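## Task

Put the white king on square B4, reading square names from the labels along the board's edge. When finished, all other squares must contain exactly what they had at the beginning, and every piece on the board must stand upright and lie wholly within its own square. It only counts if things stay that way without the robot holding them.

## Robot and tools

Robot: two arms, left_arm and right_arm, each a 7-joint arm with a two-finger parallel gripper. The names are labels only and do not match sides of a camera image.

Frame: a single scene frame shared by everything. The origin lies on the tabletop midway between the arms, +x runs out across the table, +z is up, and left_arm sits on the +y side. Positions are in metres; orientations are quaternions written w first (qw, qx, qy, qz). In the gripper's own axes the fingers extend along +z and close along x. end_effector_position is the point between the pads; fingertips reach 17.5 mm past it. The reported hand position may be somewhat wrong, especially when the arm reaches far.

The row: every motion command uses a single row of 20 numbers covering both arms, even when only one moves. Numbers 1-10 are left_arm: x, y, z, qw, qx, qy, qz, then gripper position, force_limit, speed. Numbers 11-20 are the same ten for right_arm. x, y, z and the quaternion are an absolute target pose in the scene frame, not an offset. The last three of each arm's group lie in [-1, 1]: position +1 is open (50 mm gap), about -0.65 means the pads meet, and -1 means close until an object blocks the fingers. force_limit maps -1 to about 20 N, 0 to 102 N, +1 to 185 N per pad (actual grip may be up to ~17 % more). speed maps -1 to 20 mm/s, 0 to 85, +1 to 150. A 0 is a real command, so to leave a gripper alone resend its previous three values. To hold an arm still, resend its last reported full pose every call; to keep an orientation, repeat the same target quaternion rather than copying a drifted reported one. A target more than 0.6 m from the arm's last reported position along any gripper axis gets the call refused.

Tools:
- execute_actions {"actions": [...], "pictures": bool}. Empty list: just report the state. One action {"rows": [[20 numbers], ...], "steps": n}: up to 15 rows, n at most 15 (default 15), one row per 1/30 s step, the last row repeated to fill. One wait {"steps": n}: up to 300 steps counted from the previous result, so reply time is included.
- move {"target": [20 numbers], "speed": m/s}: drives each gripper in a straight line to its absolute target pose; speed 0.002 to 0.5, default 0.25, rotation capped at twice that in rad/s. Both arms finish together, within 0.5-10 s (cut off at 10 s). Finger values are applied at the start. It does not avoid obstacles or the other arm.
- wait {"seconds": 0 to 10}: lets the simulation run without new commands.
- zoom_image {"camera": one of cam_high, cam_low, cam_left_wrist, cam_right_wrist, "region": [x0, y0, x1, y1]}: pixel box in that camera's latest 504x504 image, top-left origin, at most 504 by 504.
- finished_scene {"scene": number}: ends the current scene irreversibly and grades it; the result gives the next task.

Motion limits: each step the commanded pose is clipped to within 70 mm and 16 degrees of the measured pose, and position wins over orientation when both can't be met. Long moves via execute_actions may stop short; read the reported pose and send the rest. A pure rotation pivots about the end_effector_position point.

Results: a state line per arm with position and quaternion; gripper object_status (0 moving, 1 blocked while opening, 2 blocked while closing, i.e. holding, 3 reached command or pads met, i.e. usually empty); position_measured, where opening ≈ (250 - position_measured) × 0.202 mm. HELD marks steps that were not sent; "pose unreachable" names an arm whose command the clearance check altered. A "Hand target" line shows where each arm is being driven. move adds a "move:" line: done, off_target, moving, held or fault, plus limits (paced = target clipped; held = some steps blocked, after which the arm may jump faster). Camera calibrations are supplied; results list any camera whose numbers changed.

Gripping: command -1, keep it, and confirm object_status 2. Force and speed changes only take effect after a position change of at least 0.01. To soften a grip, open first. Held parts may get brief tugs.

Avoid: knocking pieces over or off the table, dropping pieces, fast or deep contact (a target further past contact presses harder), arms colliding, and overloading joints (a torque fault freezes the arm 10 s). Holding loads heats motors; above 75 °C the arm sags. Release pieces upright, centred in their squares, and leave them unsupported before finishing.

Each tool is called as name(argument=value, ...), one argument or row to a line, values as JSON.

## Session

execute_actions(
  actions=[],
)

zoom_image(
  camera="cam_high",
  region=[130,130,380,380],
)

Scene clock: 0.00 s of 4000.00 s.
left_arm: end_effector_position=(+0.0882, -0.0522, +0.1350) position_measured=3 object_status=3 end_effector_quat_wxyz=(-0.016, +0.369, +0.928, +0.048) | right_arm: end_effector_position=(+0.4884, -0.4170, +0.3487) position_measured=3 object_status=3 end_effector_quat_wxyz=(+0.100, +0.116, +0.988, -0.002)
Joint positions: left_arm=[ 1.6    0.623 -0.607  1.592  0.331  1.135  3.45 ] | right_arm=[ 0.405  0.222 -0.289  1.425  0.073  1.303  2.993]
Joint velocities: left_arm=[-0.001 -0.002 -0.001 -0.     0.     0.    -0.001] | right_arm=[ 0.    -0.001  0.001  0.     0.001 -0.     0.   ]
Motor temperatures (°C, as the motors report them): left_arm=[28 30 26 31 38 35 36] | right_arm=[29 30 29 29 36 38 40]
Hand target (left_arm): +0.088, -0.052, +0.135; -0.016, +0.369, +0.928, +0.048
Hand target (right_arm): +0.488, -0.417, +0.349; +0.100, +0.116, +0.988, -0.002

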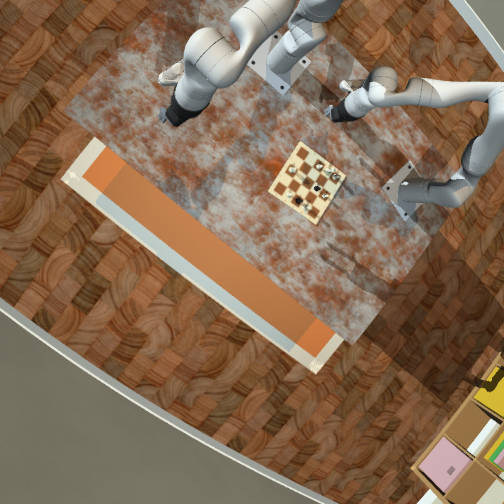

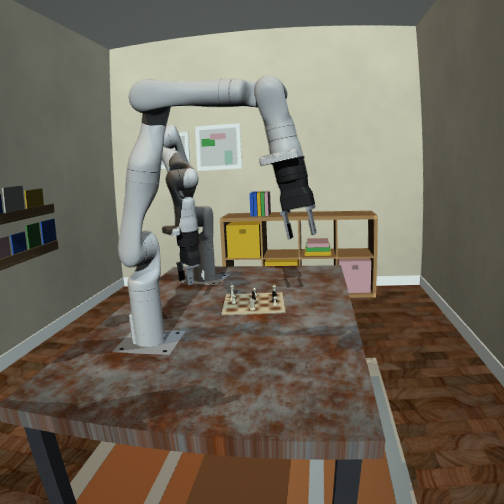

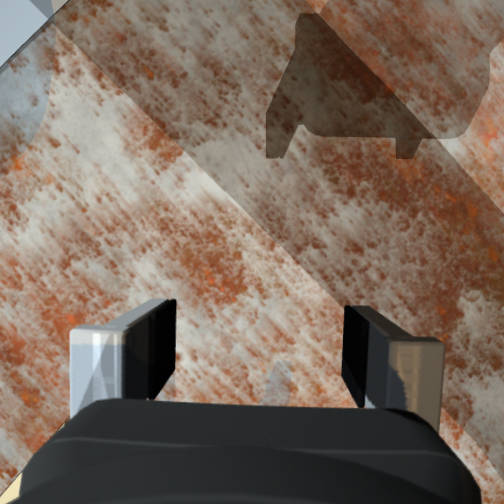

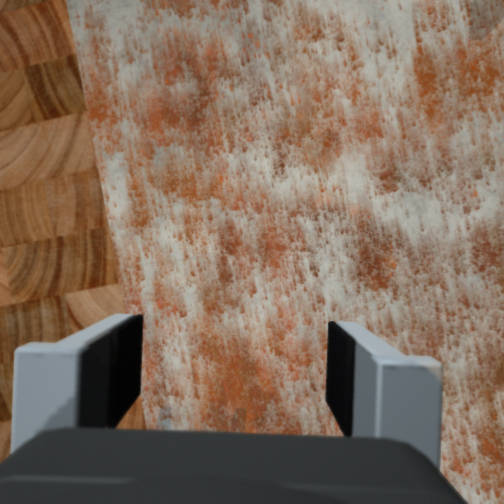

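Region (130, 130, 380, 380) of cam_high's 504x504 image, scaled by 2.016, with more detail than that image has.

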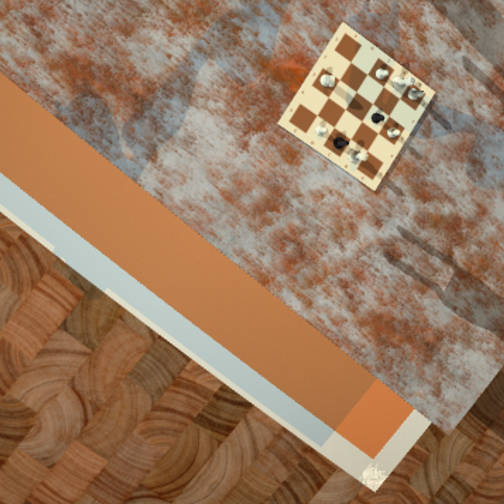

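move(
  target=[0.335,0.075,0.24,0,0,1,0,1,-0.6,0,0.4884,-0.417,0.3487,0.1,0.116,0.988,-0.002,1,0,0],
  speed=0.4,
)

zoom_image(
  camera="cam_low",
  region=[210,260,300,325],
)

zoom_image(
  camera="cam_left_wrist",
  region=[60,40,440,420],
)

Scene clock: 8.40 s of 4000.00 s.
left_arm: end_effector_position=(+0.3345, +0.0756, +0.2400) position_measured=3 object_status=3 end_effector_quat_wxyz=(+0.001, +0.000, +1.000, +0.000) | right_arm: end_effector_position=(+0.4884, -0.4170, +0.3487) position_measured=3 object_status=3 end_effector_quat_wxyz=(+0.100, +0.116, +0.988, -0.002)
Joint positions: left_arm=[ 1.191  0.455 -0.893  1.574  0.363  1.288  3.539] | right_arm=[ 0.405  0.222 -0.289  1.424  0.073  1.304  2.993]
Joint velocities: left_arm=[-0.009  0.007 -0.005 -0.001  0.002  0.002 -0.002] | right_arm=[-0.001 -0.    -0.     0.    -0.001  0.    -0.   ]
Motor temperatures (°C, as the motors report them): left_arm=[28 30 26 31 38 35 36] | right_arm=[29 30 29 29 36 38 40]
Hand target (left_arm): +0.335, +0.076, +0.240; +0.000, -0.000, +1.000, +0.001
Hand target (right_arm): +0.488, -0.417, +0.349; +0.100, +0.116, +0.988, -0.002
Off the commanded pose (left_arm): 0.001 m, 0 deg.
Off the commanded pose (right_arm): 0.000 m, 0 deg.
After step 90, 3.97 s passed at rest.
move: done
camera_calibration (this result's frames):
cam_left_wrist: T_world_to_cam=[[-0.999302, -0.0302092, -0.0219589, 0.340769], [-0.031154, 0.998544, 0.0440395, -0.0519371], [0.0205966, 0.0446929, -0.998788, 0.399247], [0, 0, 0, 1]] pos_world=[0.33069, 0.0443124, 0.408533]
cam_right_wrist: T_world_to_cam=[[-0.962493, 0.182261, -0.200967, 0.609689], [0.186357, 0.982481, -0.00148972, 0.348271], [0.197175, -0.0388856, -0.979597, 0.397505], [0, 0, 0, 1]] pos_world=[0.443541, -0.437835, 0.512441]

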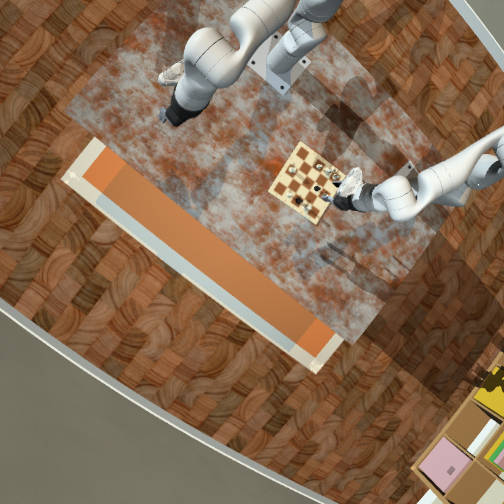

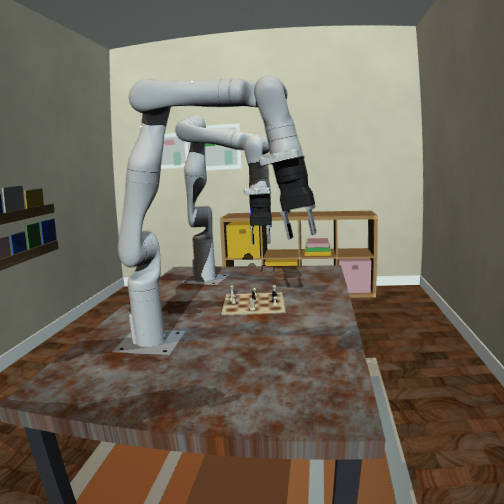

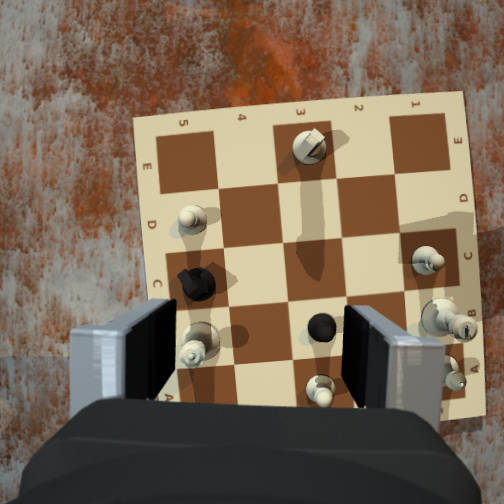

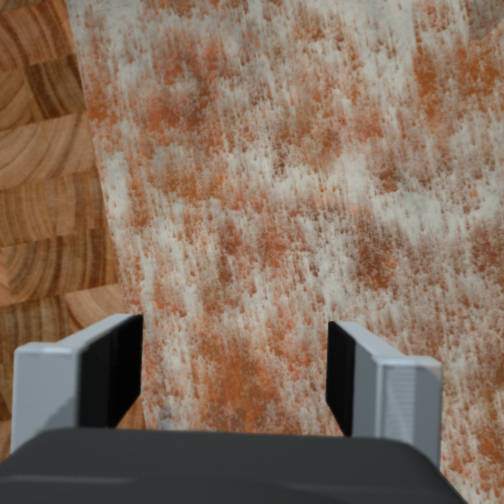

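Region (210, 260, 300, 325) of cam_low's 504x504 image, scaled by 5.600, with more detail than that image has.

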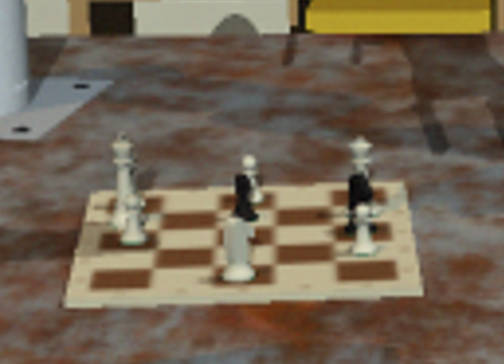

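Region (60, 40, 440, 420) of cam_left_wrist's 504x504 image, scaled by 1.326.

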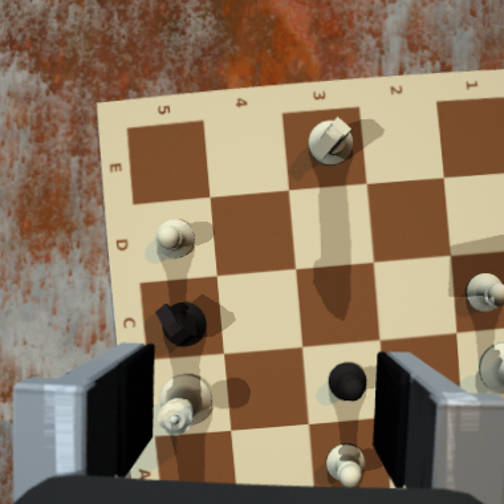

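move(
  target=[0.217,0.10,0.14,0,0.665,0.747,0,0.35,-0.6,0,0.4884,-0.417,0.3487,0.1,0.116,0.988,-0.002,1,0,0],
  speed=0.4,
)

zoom_image(
  camera="cam_low",
  region=[210,250,290,320],
)

Scene clock: 21.57 s of 4000.00 s.
left_arm: end_effector_position=(+0.2171, +0.0992, +0.1399) position_measured=100 object_status=3 end_effector_quat_wxyz=(+0.000, +0.665, +0.747, -0.000) | right_arm: end_effector_position=(+0.4884, -0.4170, +0.3487) position_measured=3 object_status=3 end_effector_quat_wxyz=(+0.100, +0.116, +0.988, -0.002)
Joint positions: left_arm=[ 1.149  0.377 -0.517  1.955  0.241  0.869  2.345] | right_arm=[ 0.405  0.222 -0.289  1.424  0.073  1.304  2.993]
Joint velocities: left_arm=[-0.003 -0.002 -0.001 -0.     0.001 -0.    -0.002] | right_arm=[ 0.    -0.001  0.    -0.    -0.001 -0.    -0.   ]
Motor temperatures (°C, as the motors report them): left_arm=[28 30 26 31 38 35 36] | right_arm=[29 30 29 29 36 38 40]
Hand target (left_arm): +0.217, +0.099, +0.140; +0.000, +0.665, +0.747, -0.000
Hand target (right_arm): +0.488, -0.417, +0.349; +0.100, +0.116, +0.988, -0.002
Off the commanded pose (left_arm): 0.001 m, 0 deg.
Off the commanded pose (right_arm): 0.000 m, 0 deg.
After step 90, 7.90 s passed at rest.
move: done
camera_calibration (this result's frames):
cam_left_wrist: T_world_to_cam=[[-0.145327, 0.989143, -0.0218148, -0.0646637], [0.988309, 0.146161, 0.0433784, -0.211382], [0.0460959, -0.0152557, -0.998821, 0.301042], [0, 0, 0, 1]] pos_world=[0.185637, 0.0994502, 0.308446]
cam_right_wrist: T_world_to_cam=[[-0.962493, 0.182262, -0.200968, 0.609689], [0.186358, 0.982481, -0.00148743, 0.34827], [0.197176, -0.0388835, -0.979597, 0.397505], [0, 0, 0, 1]] pos_world=[0.443541, -0.437835, 0.51244]

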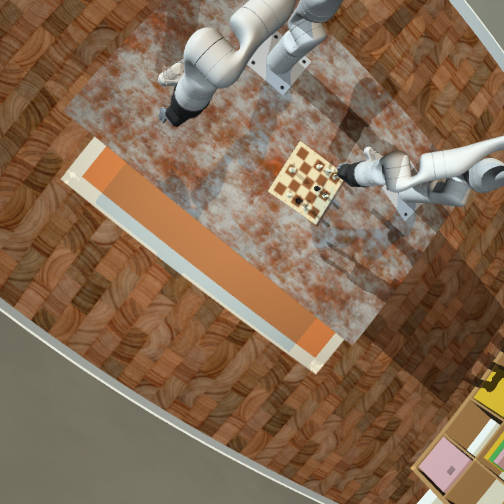

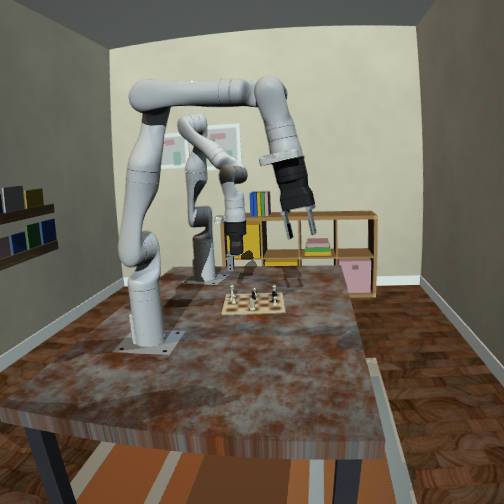

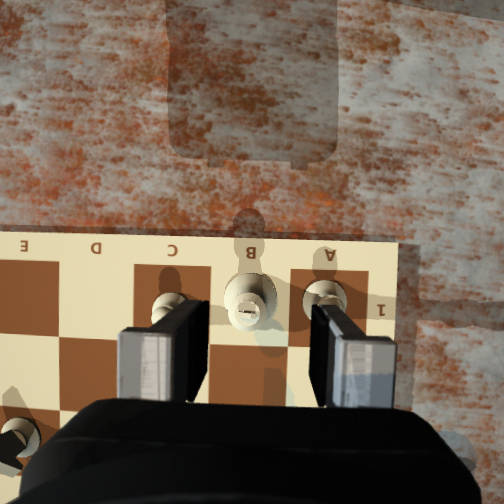

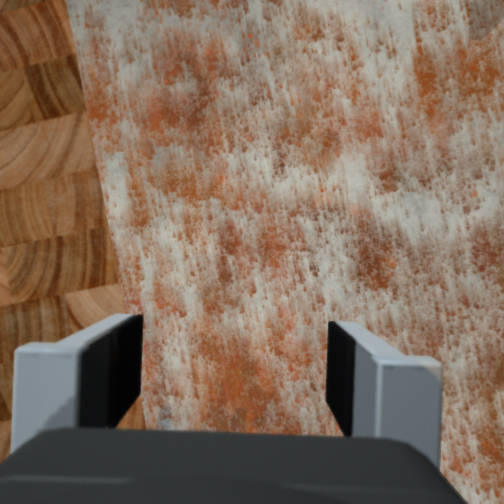

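Region (210, 250, 290, 320) of cam_low's 504x504 image, scaled by 6.300, with more detail than that image has; it fills the top 441 rows of this view, and the rest is white.

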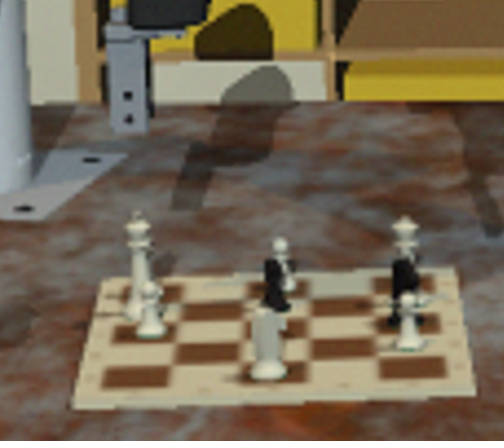

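move(
  target=[0.2205,0.0945,0.085,0,0.665,0.747,0,0.35,-0.6,0,0.4884,-0.417,0.3487,0.1,0.116,0.988,-0.002,1,0,0],
  speed=0.1,
)

zoom_image(
  camera="cam_low",
  region=[210,250,290,320],
)

Scene clock: 29.23 s of 4000.00 s.
left_arm: end_effector_position=(+0.2203, +0.0941, +0.0852) position_measured=100 object_status=3 end_effector_quat_wxyz=(+0.000, +0.665, +0.747, -0.000) | right_arm: end_effector_position=(+0.4884, -0.4170, +0.3487) position_measured=3 object_status=3 end_effector_quat_wxyz=(+0.100, +0.116, +0.988, -0.002)
Joint positions: left_arm=[ 1.099  0.49  -0.466  2.009  0.33   0.715  2.267] | right_arm=[ 0.405  0.222 -0.289  1.424  0.073  1.304  2.993]
Joint velocities: left_arm=[-0.004  0.006 -0.003  0.001  0.001 -0.    -0.002] | right_arm=[ 0.     0.     0.     0.    -0.001 -0.     0.001]
Motor temperatures (°C, as the motors report them): left_arm=[28 30 26 31 38 35 36] | right_arm=[29 30 29 29 36 38 40]
Hand target (left_arm): +0.220, +0.094, +0.085; -0.000, +0.665, +0.747, -0.000
Hand target (right_arm): +0.488, -0.417, +0.349; +0.100, +0.116, +0.988, -0.002
Off the commanded pose (left_arm): 0.001 m, 0 deg.
Off the commanded pose (right_arm): 0.000 m, 0 deg.
After step 90, 3.80 s passed at rest.
move: done
camera_calibration (this result's frames):
cam_left_wrist: T_world_to_cam=[[-0.145717, 0.989088, -0.0216983, -0.060163], [0.988275, 0.146537, 0.0428794, -0.211456], [0.0455911, -0.0151956, -0.998845, 0.246307], [0, 0, 0, 1]] pos_world=[0.188981, 0.0942356, 0.253784]
cam_right_wrist: T_world_to_cam=[[-0.962493, 0.182262, -0.200968, 0.609689], [0.186358, 0.982481, -0.00148764, 0.34827], [0.197176, -0.0388838, -0.979597, 0.397505], [0, 0, 0, 1]] pos_world=[0.44354, -0.437835, 0.512441]

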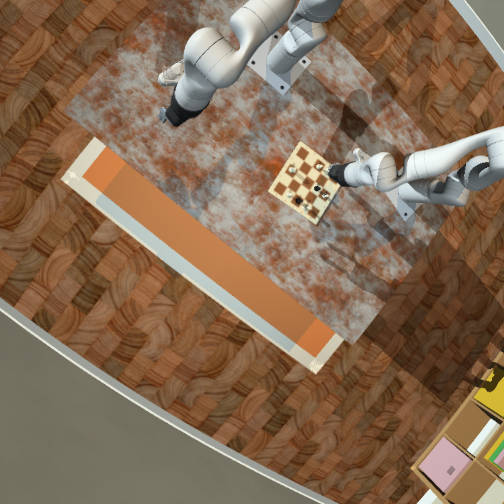

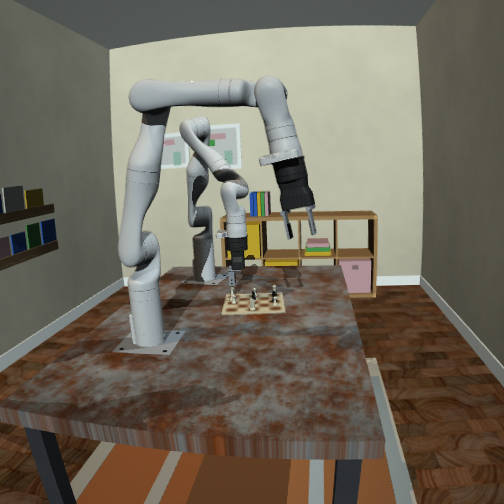

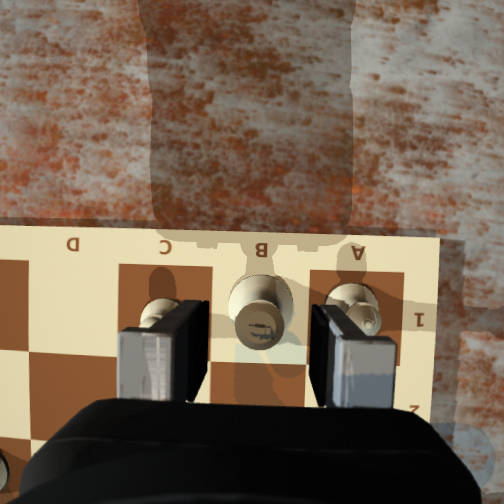

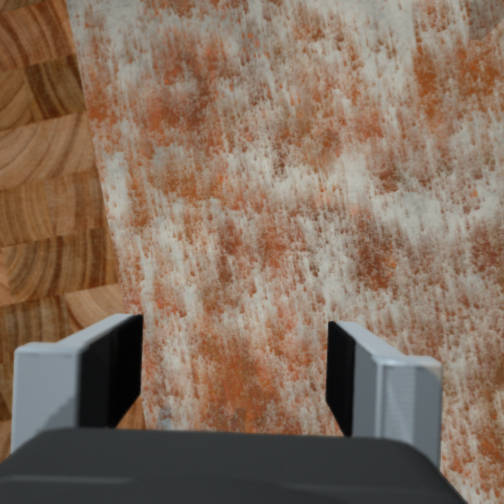

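Region (210, 250, 290, 320) of cam_low's 504x504 image, scaled by 6.300, with more detail than that image has; it fills the top 441 rows of this view, and the rest is white.

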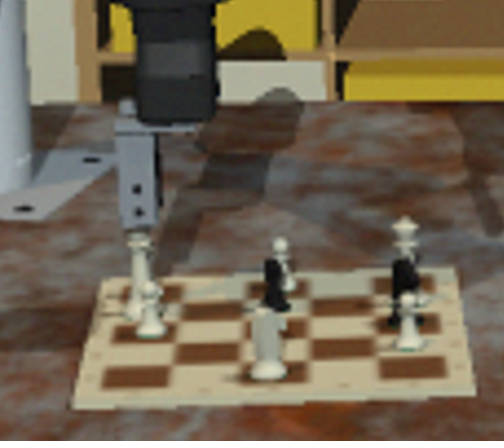

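move(
  target=[0.2205,0.0945,0.06,0,0.665,0.747,0,0.15,-0.6,0,0.4884,-0.417,0.3487,0.1,0.116,0.988,-0.002,1,0,0],
  speed=0.06,
)

move(
  target=[0.2205,0.0945,0.06,0,0.665,0.747,0,-1,-0.6,-0.6,0.4884,-0.417,0.3487,0.1,0.116,0.988,-0.002,1,0,0],
)

move(
  target=[0.2205,0.0945,0.125,0,0.665,0.747,0,-1,-0.6,-0.6,0.4884,-0.417,0.3487,0.1,0.116,0.988,-0.002,1,0,0],
  speed=0.12,
)

Scene clock: 35.60 s of 4000.00 s.
left_arm: end_effector_position=(+0.2204, +0.0942, +0.0601) position_measured=130 object_status=3 end_effector_quat_wxyz=(+0.000, +0.665, +0.747, -0.000) | right_arm: end_effector_position=(+0.4884, -0.4170, +0.3487) position_measured=3 object_status=3 end_effector_quat_wxyz=(+0.100, +0.116, +0.988, -0.002)
Joint positions: left_arm=[ 1.073  0.54  -0.435  2.035  0.371  0.641  2.23 ] | right_arm=[ 0.405  0.222 -0.289  1.424  0.073  1.304  2.993]
Joint velocities: left_arm=[-0.003  0.004 -0.001  0.     0.001 -0.001 -0.002] | right_arm=[ 0.    -0.    -0.     0.    -0.     0.     0.001]
Motor temperatures (°C, as the motors report them): left_arm=[28 30 26 31 38 35 36] | right_arm=[29 30 29 29 36 38 40]
Hand target (left_arm): +0.220, +0.094, +0.060; -0.000, +0.665, +0.747, -0.000
Hand target (right_arm): +0.488, -0.417, +0.349; +0.100, +0.116, +0.988, -0.002
Off the commanded pose (left_arm): 0.000 m, 0 deg.
Off the commanded pose (right_arm): 0.000 m, 0 deg.
After step 90, 2.63 s passed at rest.
move: done
camera_calibration (this result's frames):
cam_left_wrist: T_world_to_cam=[[-0.145994, 0.989054, -0.0214041, -0.0608161], [0.988227, 0.146804, 0.0430712, -0.21049], [0.045742, -0.014864, -0.998843, 0.221198], [0, 0, 0, 1]] pos_world=[0.189015, 0.094339, 0.228706]
cam_right_wrist: T_world_to_cam=[[-0.962493, 0.182262, -0.200968, 0.609689], [0.186358, 0.982481, -0.00148771, 0.34827], [0.197176, -0.0388839, -0.979597, 0.397505], [0, 0, 0, 1]] pos_world=[0.44354, -0.437835, 0.512441]

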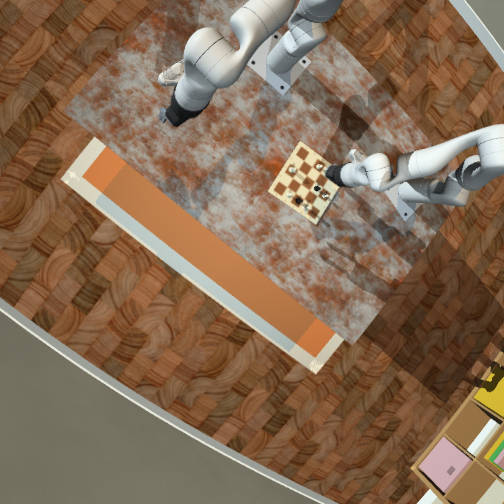

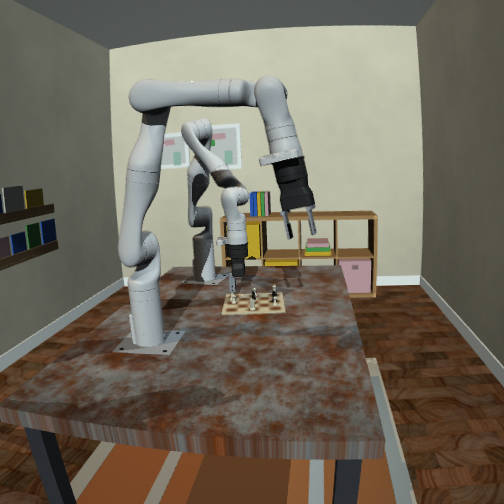

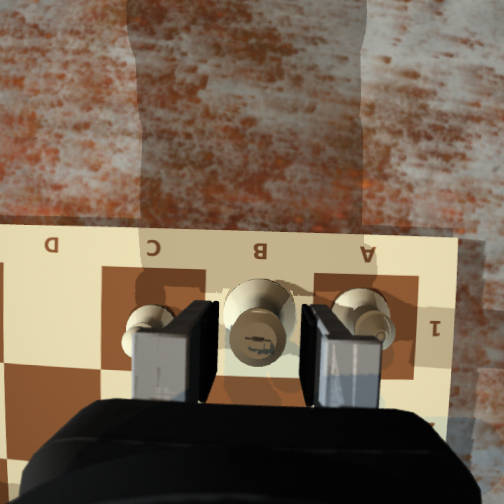

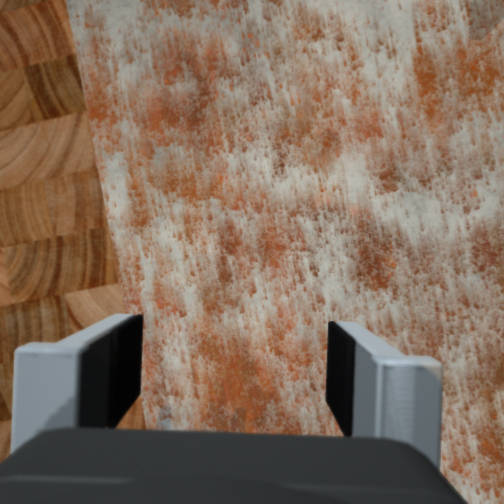

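Scene clock: 36.30 s of 4000.00 s.
left_arm: end_effector_position=(+0.2205, +0.0944, +0.0601) position_measured=185 object_status=2 end_effector_quat_wxyz=(+0.000, +0.665, +0.747, -0.000) | right_arm: end_effector_position=(+0.4884, -0.4170, +0.3487) position_measured=3 object_status=3 end_effector_quat_wxyz=(+0.100, +0.116, +0.988, -0.002)
Joint positions: left_arm=[ 1.073  0.54  -0.435  2.035  0.371  0.641  2.23 ] | right_arm=[ 0.405  0.222 -0.289  1.424  0.073  1.304  2.993]
Joint velocities: left_arm=[-0.     0.     0.002  0.     0.     0.     0.   ] | right_arm=[ 0.001  0.001  0.     0.    -0.    -0.    -0.   ]
Motor temperatures (°C, as the motors report them): left_arm=[28 30 26 31 38 35 36] | right_arm=[29 30 29 29 36 38 40]
Hand target (left_arm): +0.220, +0.094, +0.060; -0.000, +0.665, +0.747, -0.000
Hand target (right_arm): +0.488, -0.417, +0.349; +0.100, +0.116, +0.988, -0.002
Off the commanded pose (left_arm): 0.000 m, 0 deg.
Off the commanded pose (right_arm): 0.000 m, 0 deg.
move: done
camera_calibration (this result's frames):
cam_left_wrist: T_world_to_cam=[[-0.14639, 0.989002, -0.021088, -0.0609147], [0.988166, 0.147187, 0.0431811, -0.210647], [0.0458101, -0.0145172, -0.998845, 0.221064], [0, 0, 0, 1]] pos_world=[0.18911, 0.0944585, 0.22862]
cam_right_wrist: T_world_to_cam=[[-0.962493, 0.182262, -0.200968, 0.609689], [0.186358, 0.982481, -0.00148751, 0.34827], [0.197176, -0.0388836, -0.979597, 0.397505], [0, 0, 0, 1]] pos_world=[0.443541, -0.437835, 0.51244]

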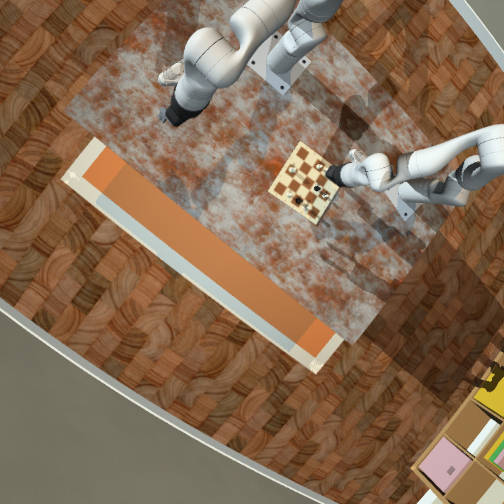

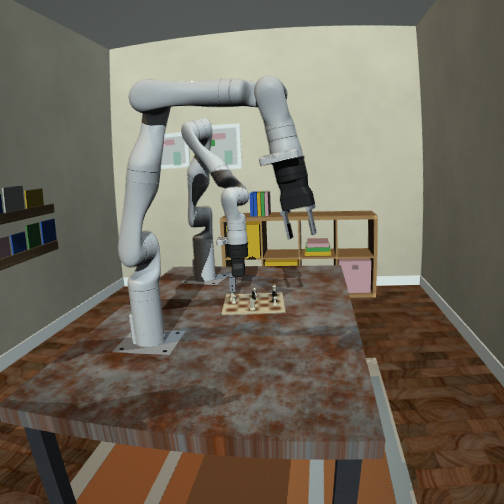

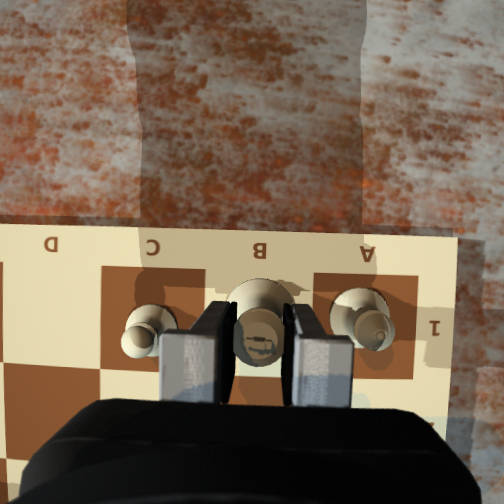

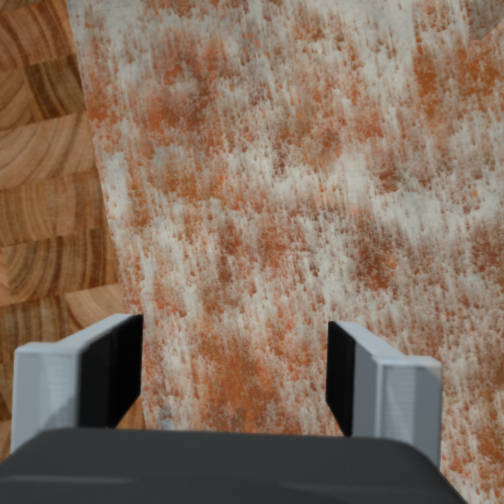

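Scene clock: 37.20 s of 4000.00 s.
left_arm: end_effector_position=(+0.2207, +0.0949, +0.1249) position_measured=185 object_status=2 end_effector_quat_wxyz=(-0.000, +0.665, +0.747, +0.000) | right_arm: end_effector_position=(+0.4884, -0.4170, +0.3487) position_measured=3 object_status=3 end_effector_quat_wxyz=(+0.100, +0.116, +0.988, -0.002)
Joint positions: left_arm=[ 1.134  0.415 -0.504  1.959  0.265  0.833  2.325] | right_arm=[ 0.405  0.222 -0.289  1.424  0.073  1.304  2.993]
Joint velocities: left_arm=[ 0.001 -0.004  0.001 -0.    -0.001  0.001 -0.   ] | right_arm=[-0.    -0.001 -0.     0.     0.     0.     0.   ]
Motor temperatures (°C, as the motors report them): left_arm=[28 30 26 31 38 35 36] | right_arm=[29 30 29 29 36 38 40]
Hand target (left_arm): +0.221, +0.095, +0.125; +0.000, +0.665, +0.747, +0.000
Hand target (right_arm): +0.488, -0.417, +0.349; +0.100, +0.116, +0.988, -0.002
Off the commanded pose (left_arm): 0.000 m, 0 deg.
Off the commanded pose (right_arm): 0.000 m, 0 deg.
move: done
camera_calibration (this result's frames):
cam_left_wrist: T_world_to_cam=[[-0.147043, 0.988925, -0.020159, -0.0599955], [0.988055, 0.147803, 0.0436023, -0.213775], [0.0460989, -0.0135068, -0.998846, 0.285647], [0, 0, 0, 1]] pos_world=[0.189232, 0.0947857, 0.293429]
cam_right_wrist: T_world_to_cam=[[-0.962493, 0.182262, -0.200968, 0.609689], [0.186358, 0.982481, -0.00148762, 0.34827], [0.197176, -0.0388837, -0.979597, 0.397505], [0, 0, 0, 1]] pos_world=[0.443541, -0.437835, 0.51244]

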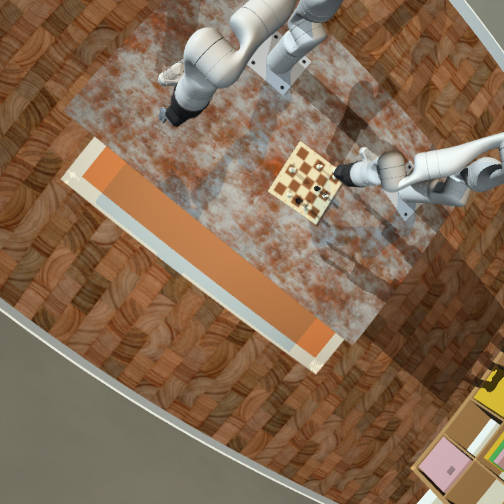

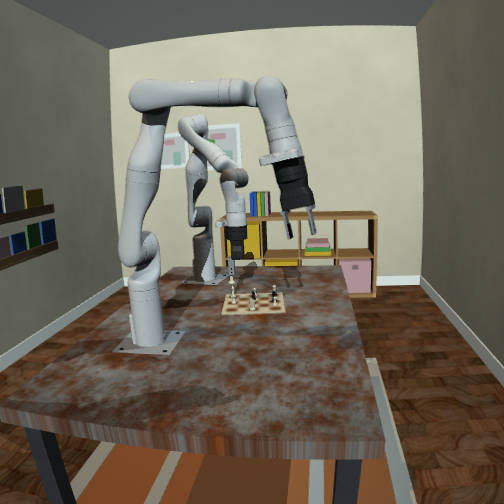

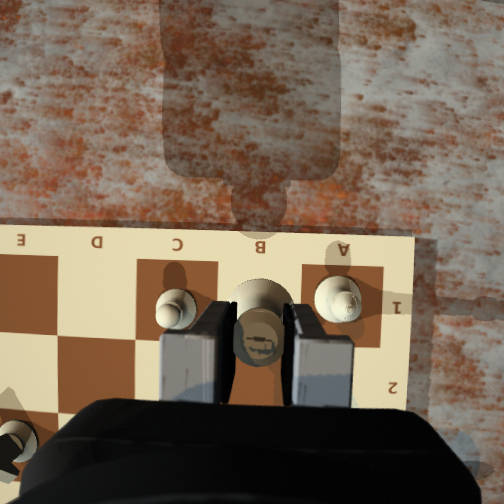

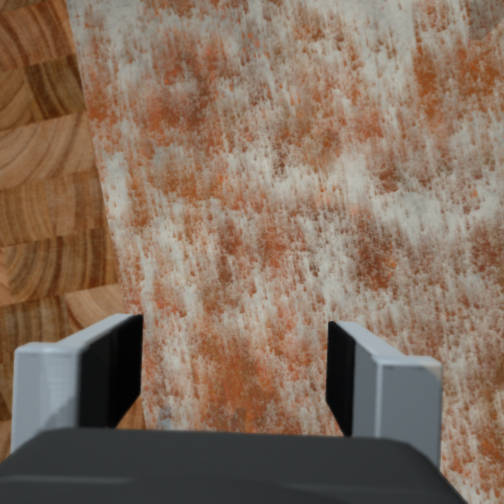

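move(
  target=[0.336,0.107,0.125,0,0.665,0.747,0,-1,-0.6,-0.6,0.4884,-0.417,0.3487,0.1,0.116,0.988,-0.002,1,0,0],
  speed=0.18,
)

move(
  target=[0.336,0.107,0.07,0,0.665,0.747,0,-1,-0.6,-0.6,0.4884,-0.417,0.3487,0.1,0.116,0.988,-0.002,1,0,0],
  speed=0.1,
)

zoom_image(
  camera="cam_low",
  region=[210,250,290,320],
)

Scene clock: 43.70 s of 4000.00 s.
left_arm: end_effector_position=(+0.3358, +0.1069, +0.1254) position_measured=185 object_status=2 end_effector_quat_wxyz=(+0.000, +0.665, +0.747, +0.000) | right_arm: end_effector_position=(+0.4884, -0.4170, +0.3487) position_measured=3 object_status=3 end_effector_quat_wxyz=(+0.100, +0.116, +0.988, -0.002)
Joint positions: left_arm=[ 0.87   0.541 -0.495  1.741  0.308  0.937  2.089] | right_arm=[ 0.405  0.222 -0.289  1.424  0.073  1.304  2.993]
Joint velocities: left_arm=[-0.009  0.009 -0.004 -0.001  0.002  0.002 -0.003] | right_arm=[-0.     0.002  0.001  0.    -0.001  0.     0.   ]
Motor temperatures (°C, as the motors report them): left_arm=[28 31 26 31 38 35 36] | right_arm=[29 30 29 29 36 38 40]
Hand target (left_arm): +0.336, +0.107, +0.125; -0.000, +0.665, +0.747, +0.000
Hand target (right_arm): +0.488, -0.417, +0.349; +0.100, +0.116, +0.988, -0.002
Off the commanded pose (left_arm): 0.001 m, 0 deg.
Off the commanded pose (right_arm): 0.000 m, 0 deg.
After step 90, 2.47 s passed at rest.
move: done
camera_calibration (this result's frames):
cam_left_wrist: T_world_to_cam=[[-0.145648, 0.989113, -0.0210205, -0.0553301], [0.988243, 0.146453, 0.0438913, -0.329284], [0.046492, -0.0143807, -0.998815, 0.281028], [0, 0, 0, 1]] pos_world=[0.304288, 0.106994, 0.293985]
cam_right_wrist: T_world_to_cam=[[-0.962493, 0.182262, -0.200968, 0.609689], [0.186358, 0.982481, -0.00148749, 0.34827], [0.197176, -0.0388836, -0.979597, 0.397505], [0, 0, 0, 1]] pos_world=[0.443541, -0.437835, 0.51244]

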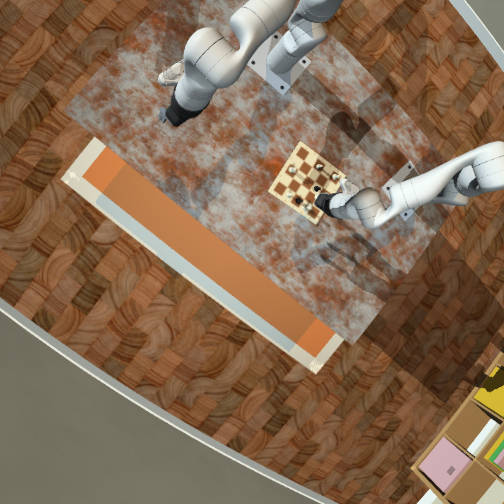

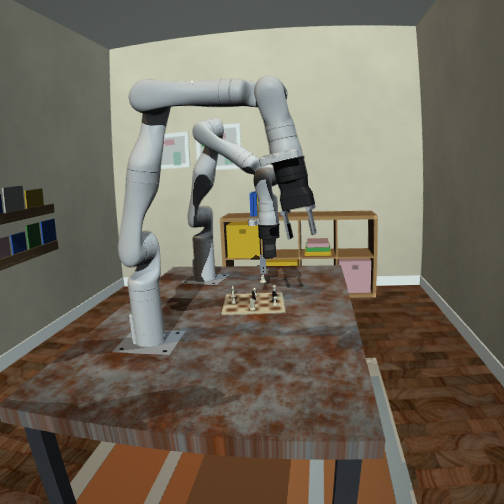

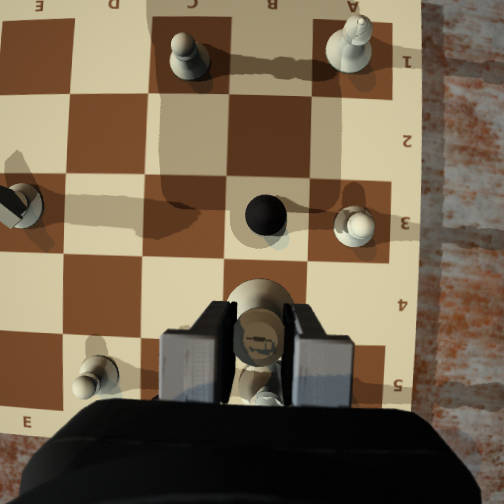

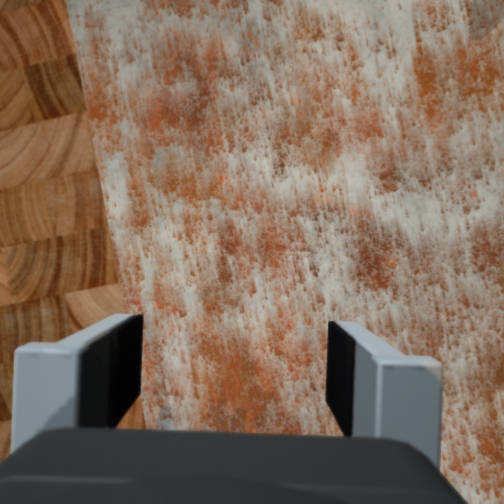

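Scene clock: 44.57 s of 4000.00 s.
left_arm: end_effector_position=(+0.3360, +0.1066, +0.0701) position_measured=185 object_status=2 end_effector_quat_wxyz=(+0.000, +0.665, +0.747, -0.000) | right_arm: end_effector_position=(+0.4884, -0.4170, +0.3487) position_measured=3 object_status=3 end_effector_quat_wxyz=(+0.100, +0.116, +0.988, -0.002)
Joint positions: left_arm=[ 0.839  0.63  -0.454  1.803  0.371  0.794  2.036] | right_arm=[ 0.405  0.222 -0.289  1.424  0.073  1.304  2.993]
Joint velocities: left_arm=[-0.003  0.004 -0.004 -0.001  0.001 -0.    -0.001] | right_arm=[ 0.     0.    -0.     0.     0.001 -0.     0.   ]
Motor temperatures (°C, as the motors report them): left_arm=[28 31 26 31 38 35 36] | right_arm=[29 30 29 29 36 38 40]
Hand target (left_arm): +0.336, +0.107, +0.070; +0.000, +0.665, +0.747, -0.000
Hand target (right_arm): +0.488, -0.417, +0.349; +0.100, +0.116, +0.988, -0.002
Off the commanded pose (left_arm): 0.000 m, 0 deg.
Off the commanded pose (right_arm): 0.000 m, 0 deg.
move: done
camera_calibration (this result's frames):
cam_left_wrist: T_world_to_cam=[[-0.145934, 0.989061, -0.0214998, -0.0559924], [0.988237, 0.146748, 0.0430492, -0.326956], [0.0457333, -0.0149646, -0.998842, 0.2261], [0, 0, 0, 1]] pos_world=[0.304598, 0.106743, 0.238709]
cam_right_wrist: T_world_to_cam=[[-0.962493, 0.182262, -0.200968, 0.609689], [0.186358, 0.982481, -0.00148773, 0.34827], [0.197176, -0.0388838, -0.979597, 0.397505], [0, 0, 0, 1]] pos_world=[0.443541, -0.437835, 0.51244]

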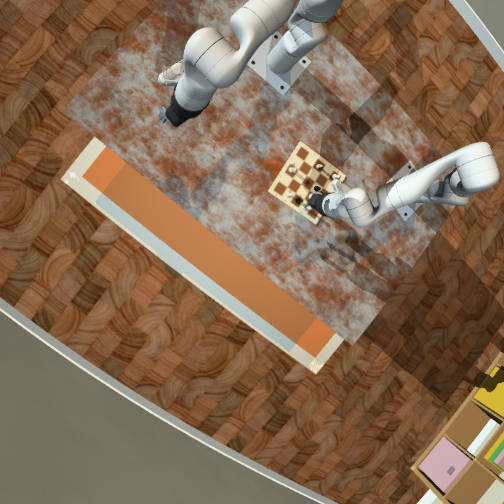

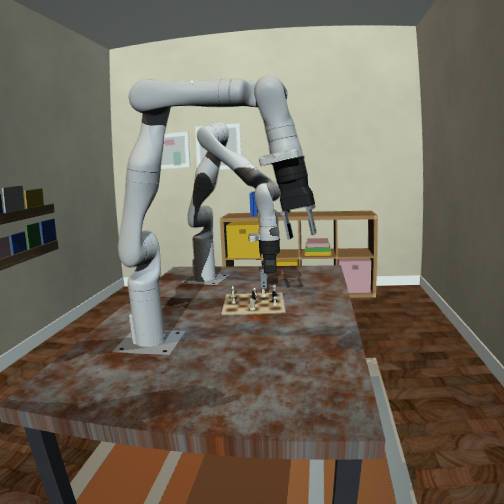

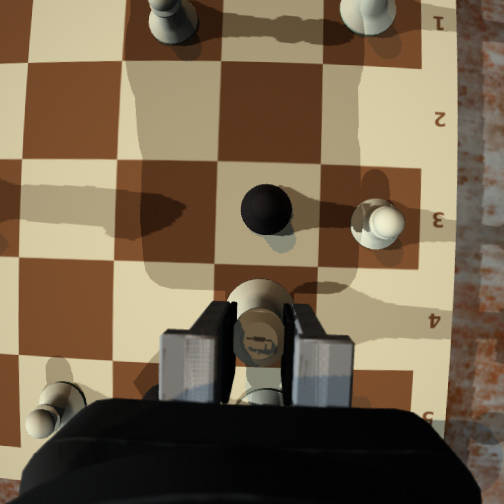

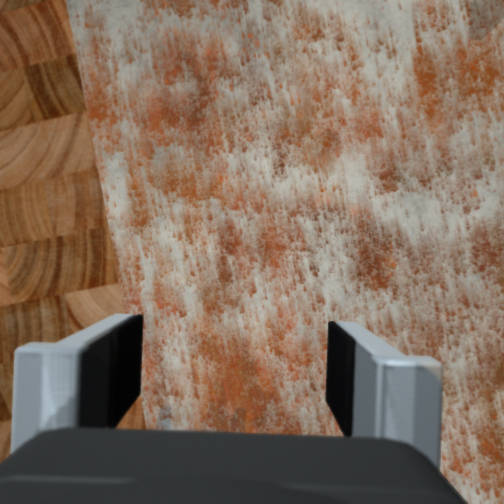

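Region (210, 250, 290, 320) of cam_low's 504x504 image, scaled by 6.300, with more detail than that image has; it fills the top 441 rows of this view, and the rest is white.

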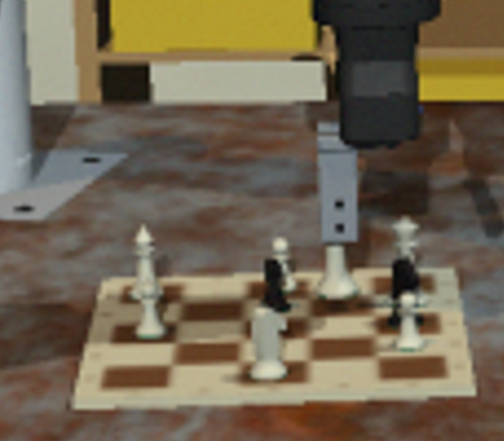

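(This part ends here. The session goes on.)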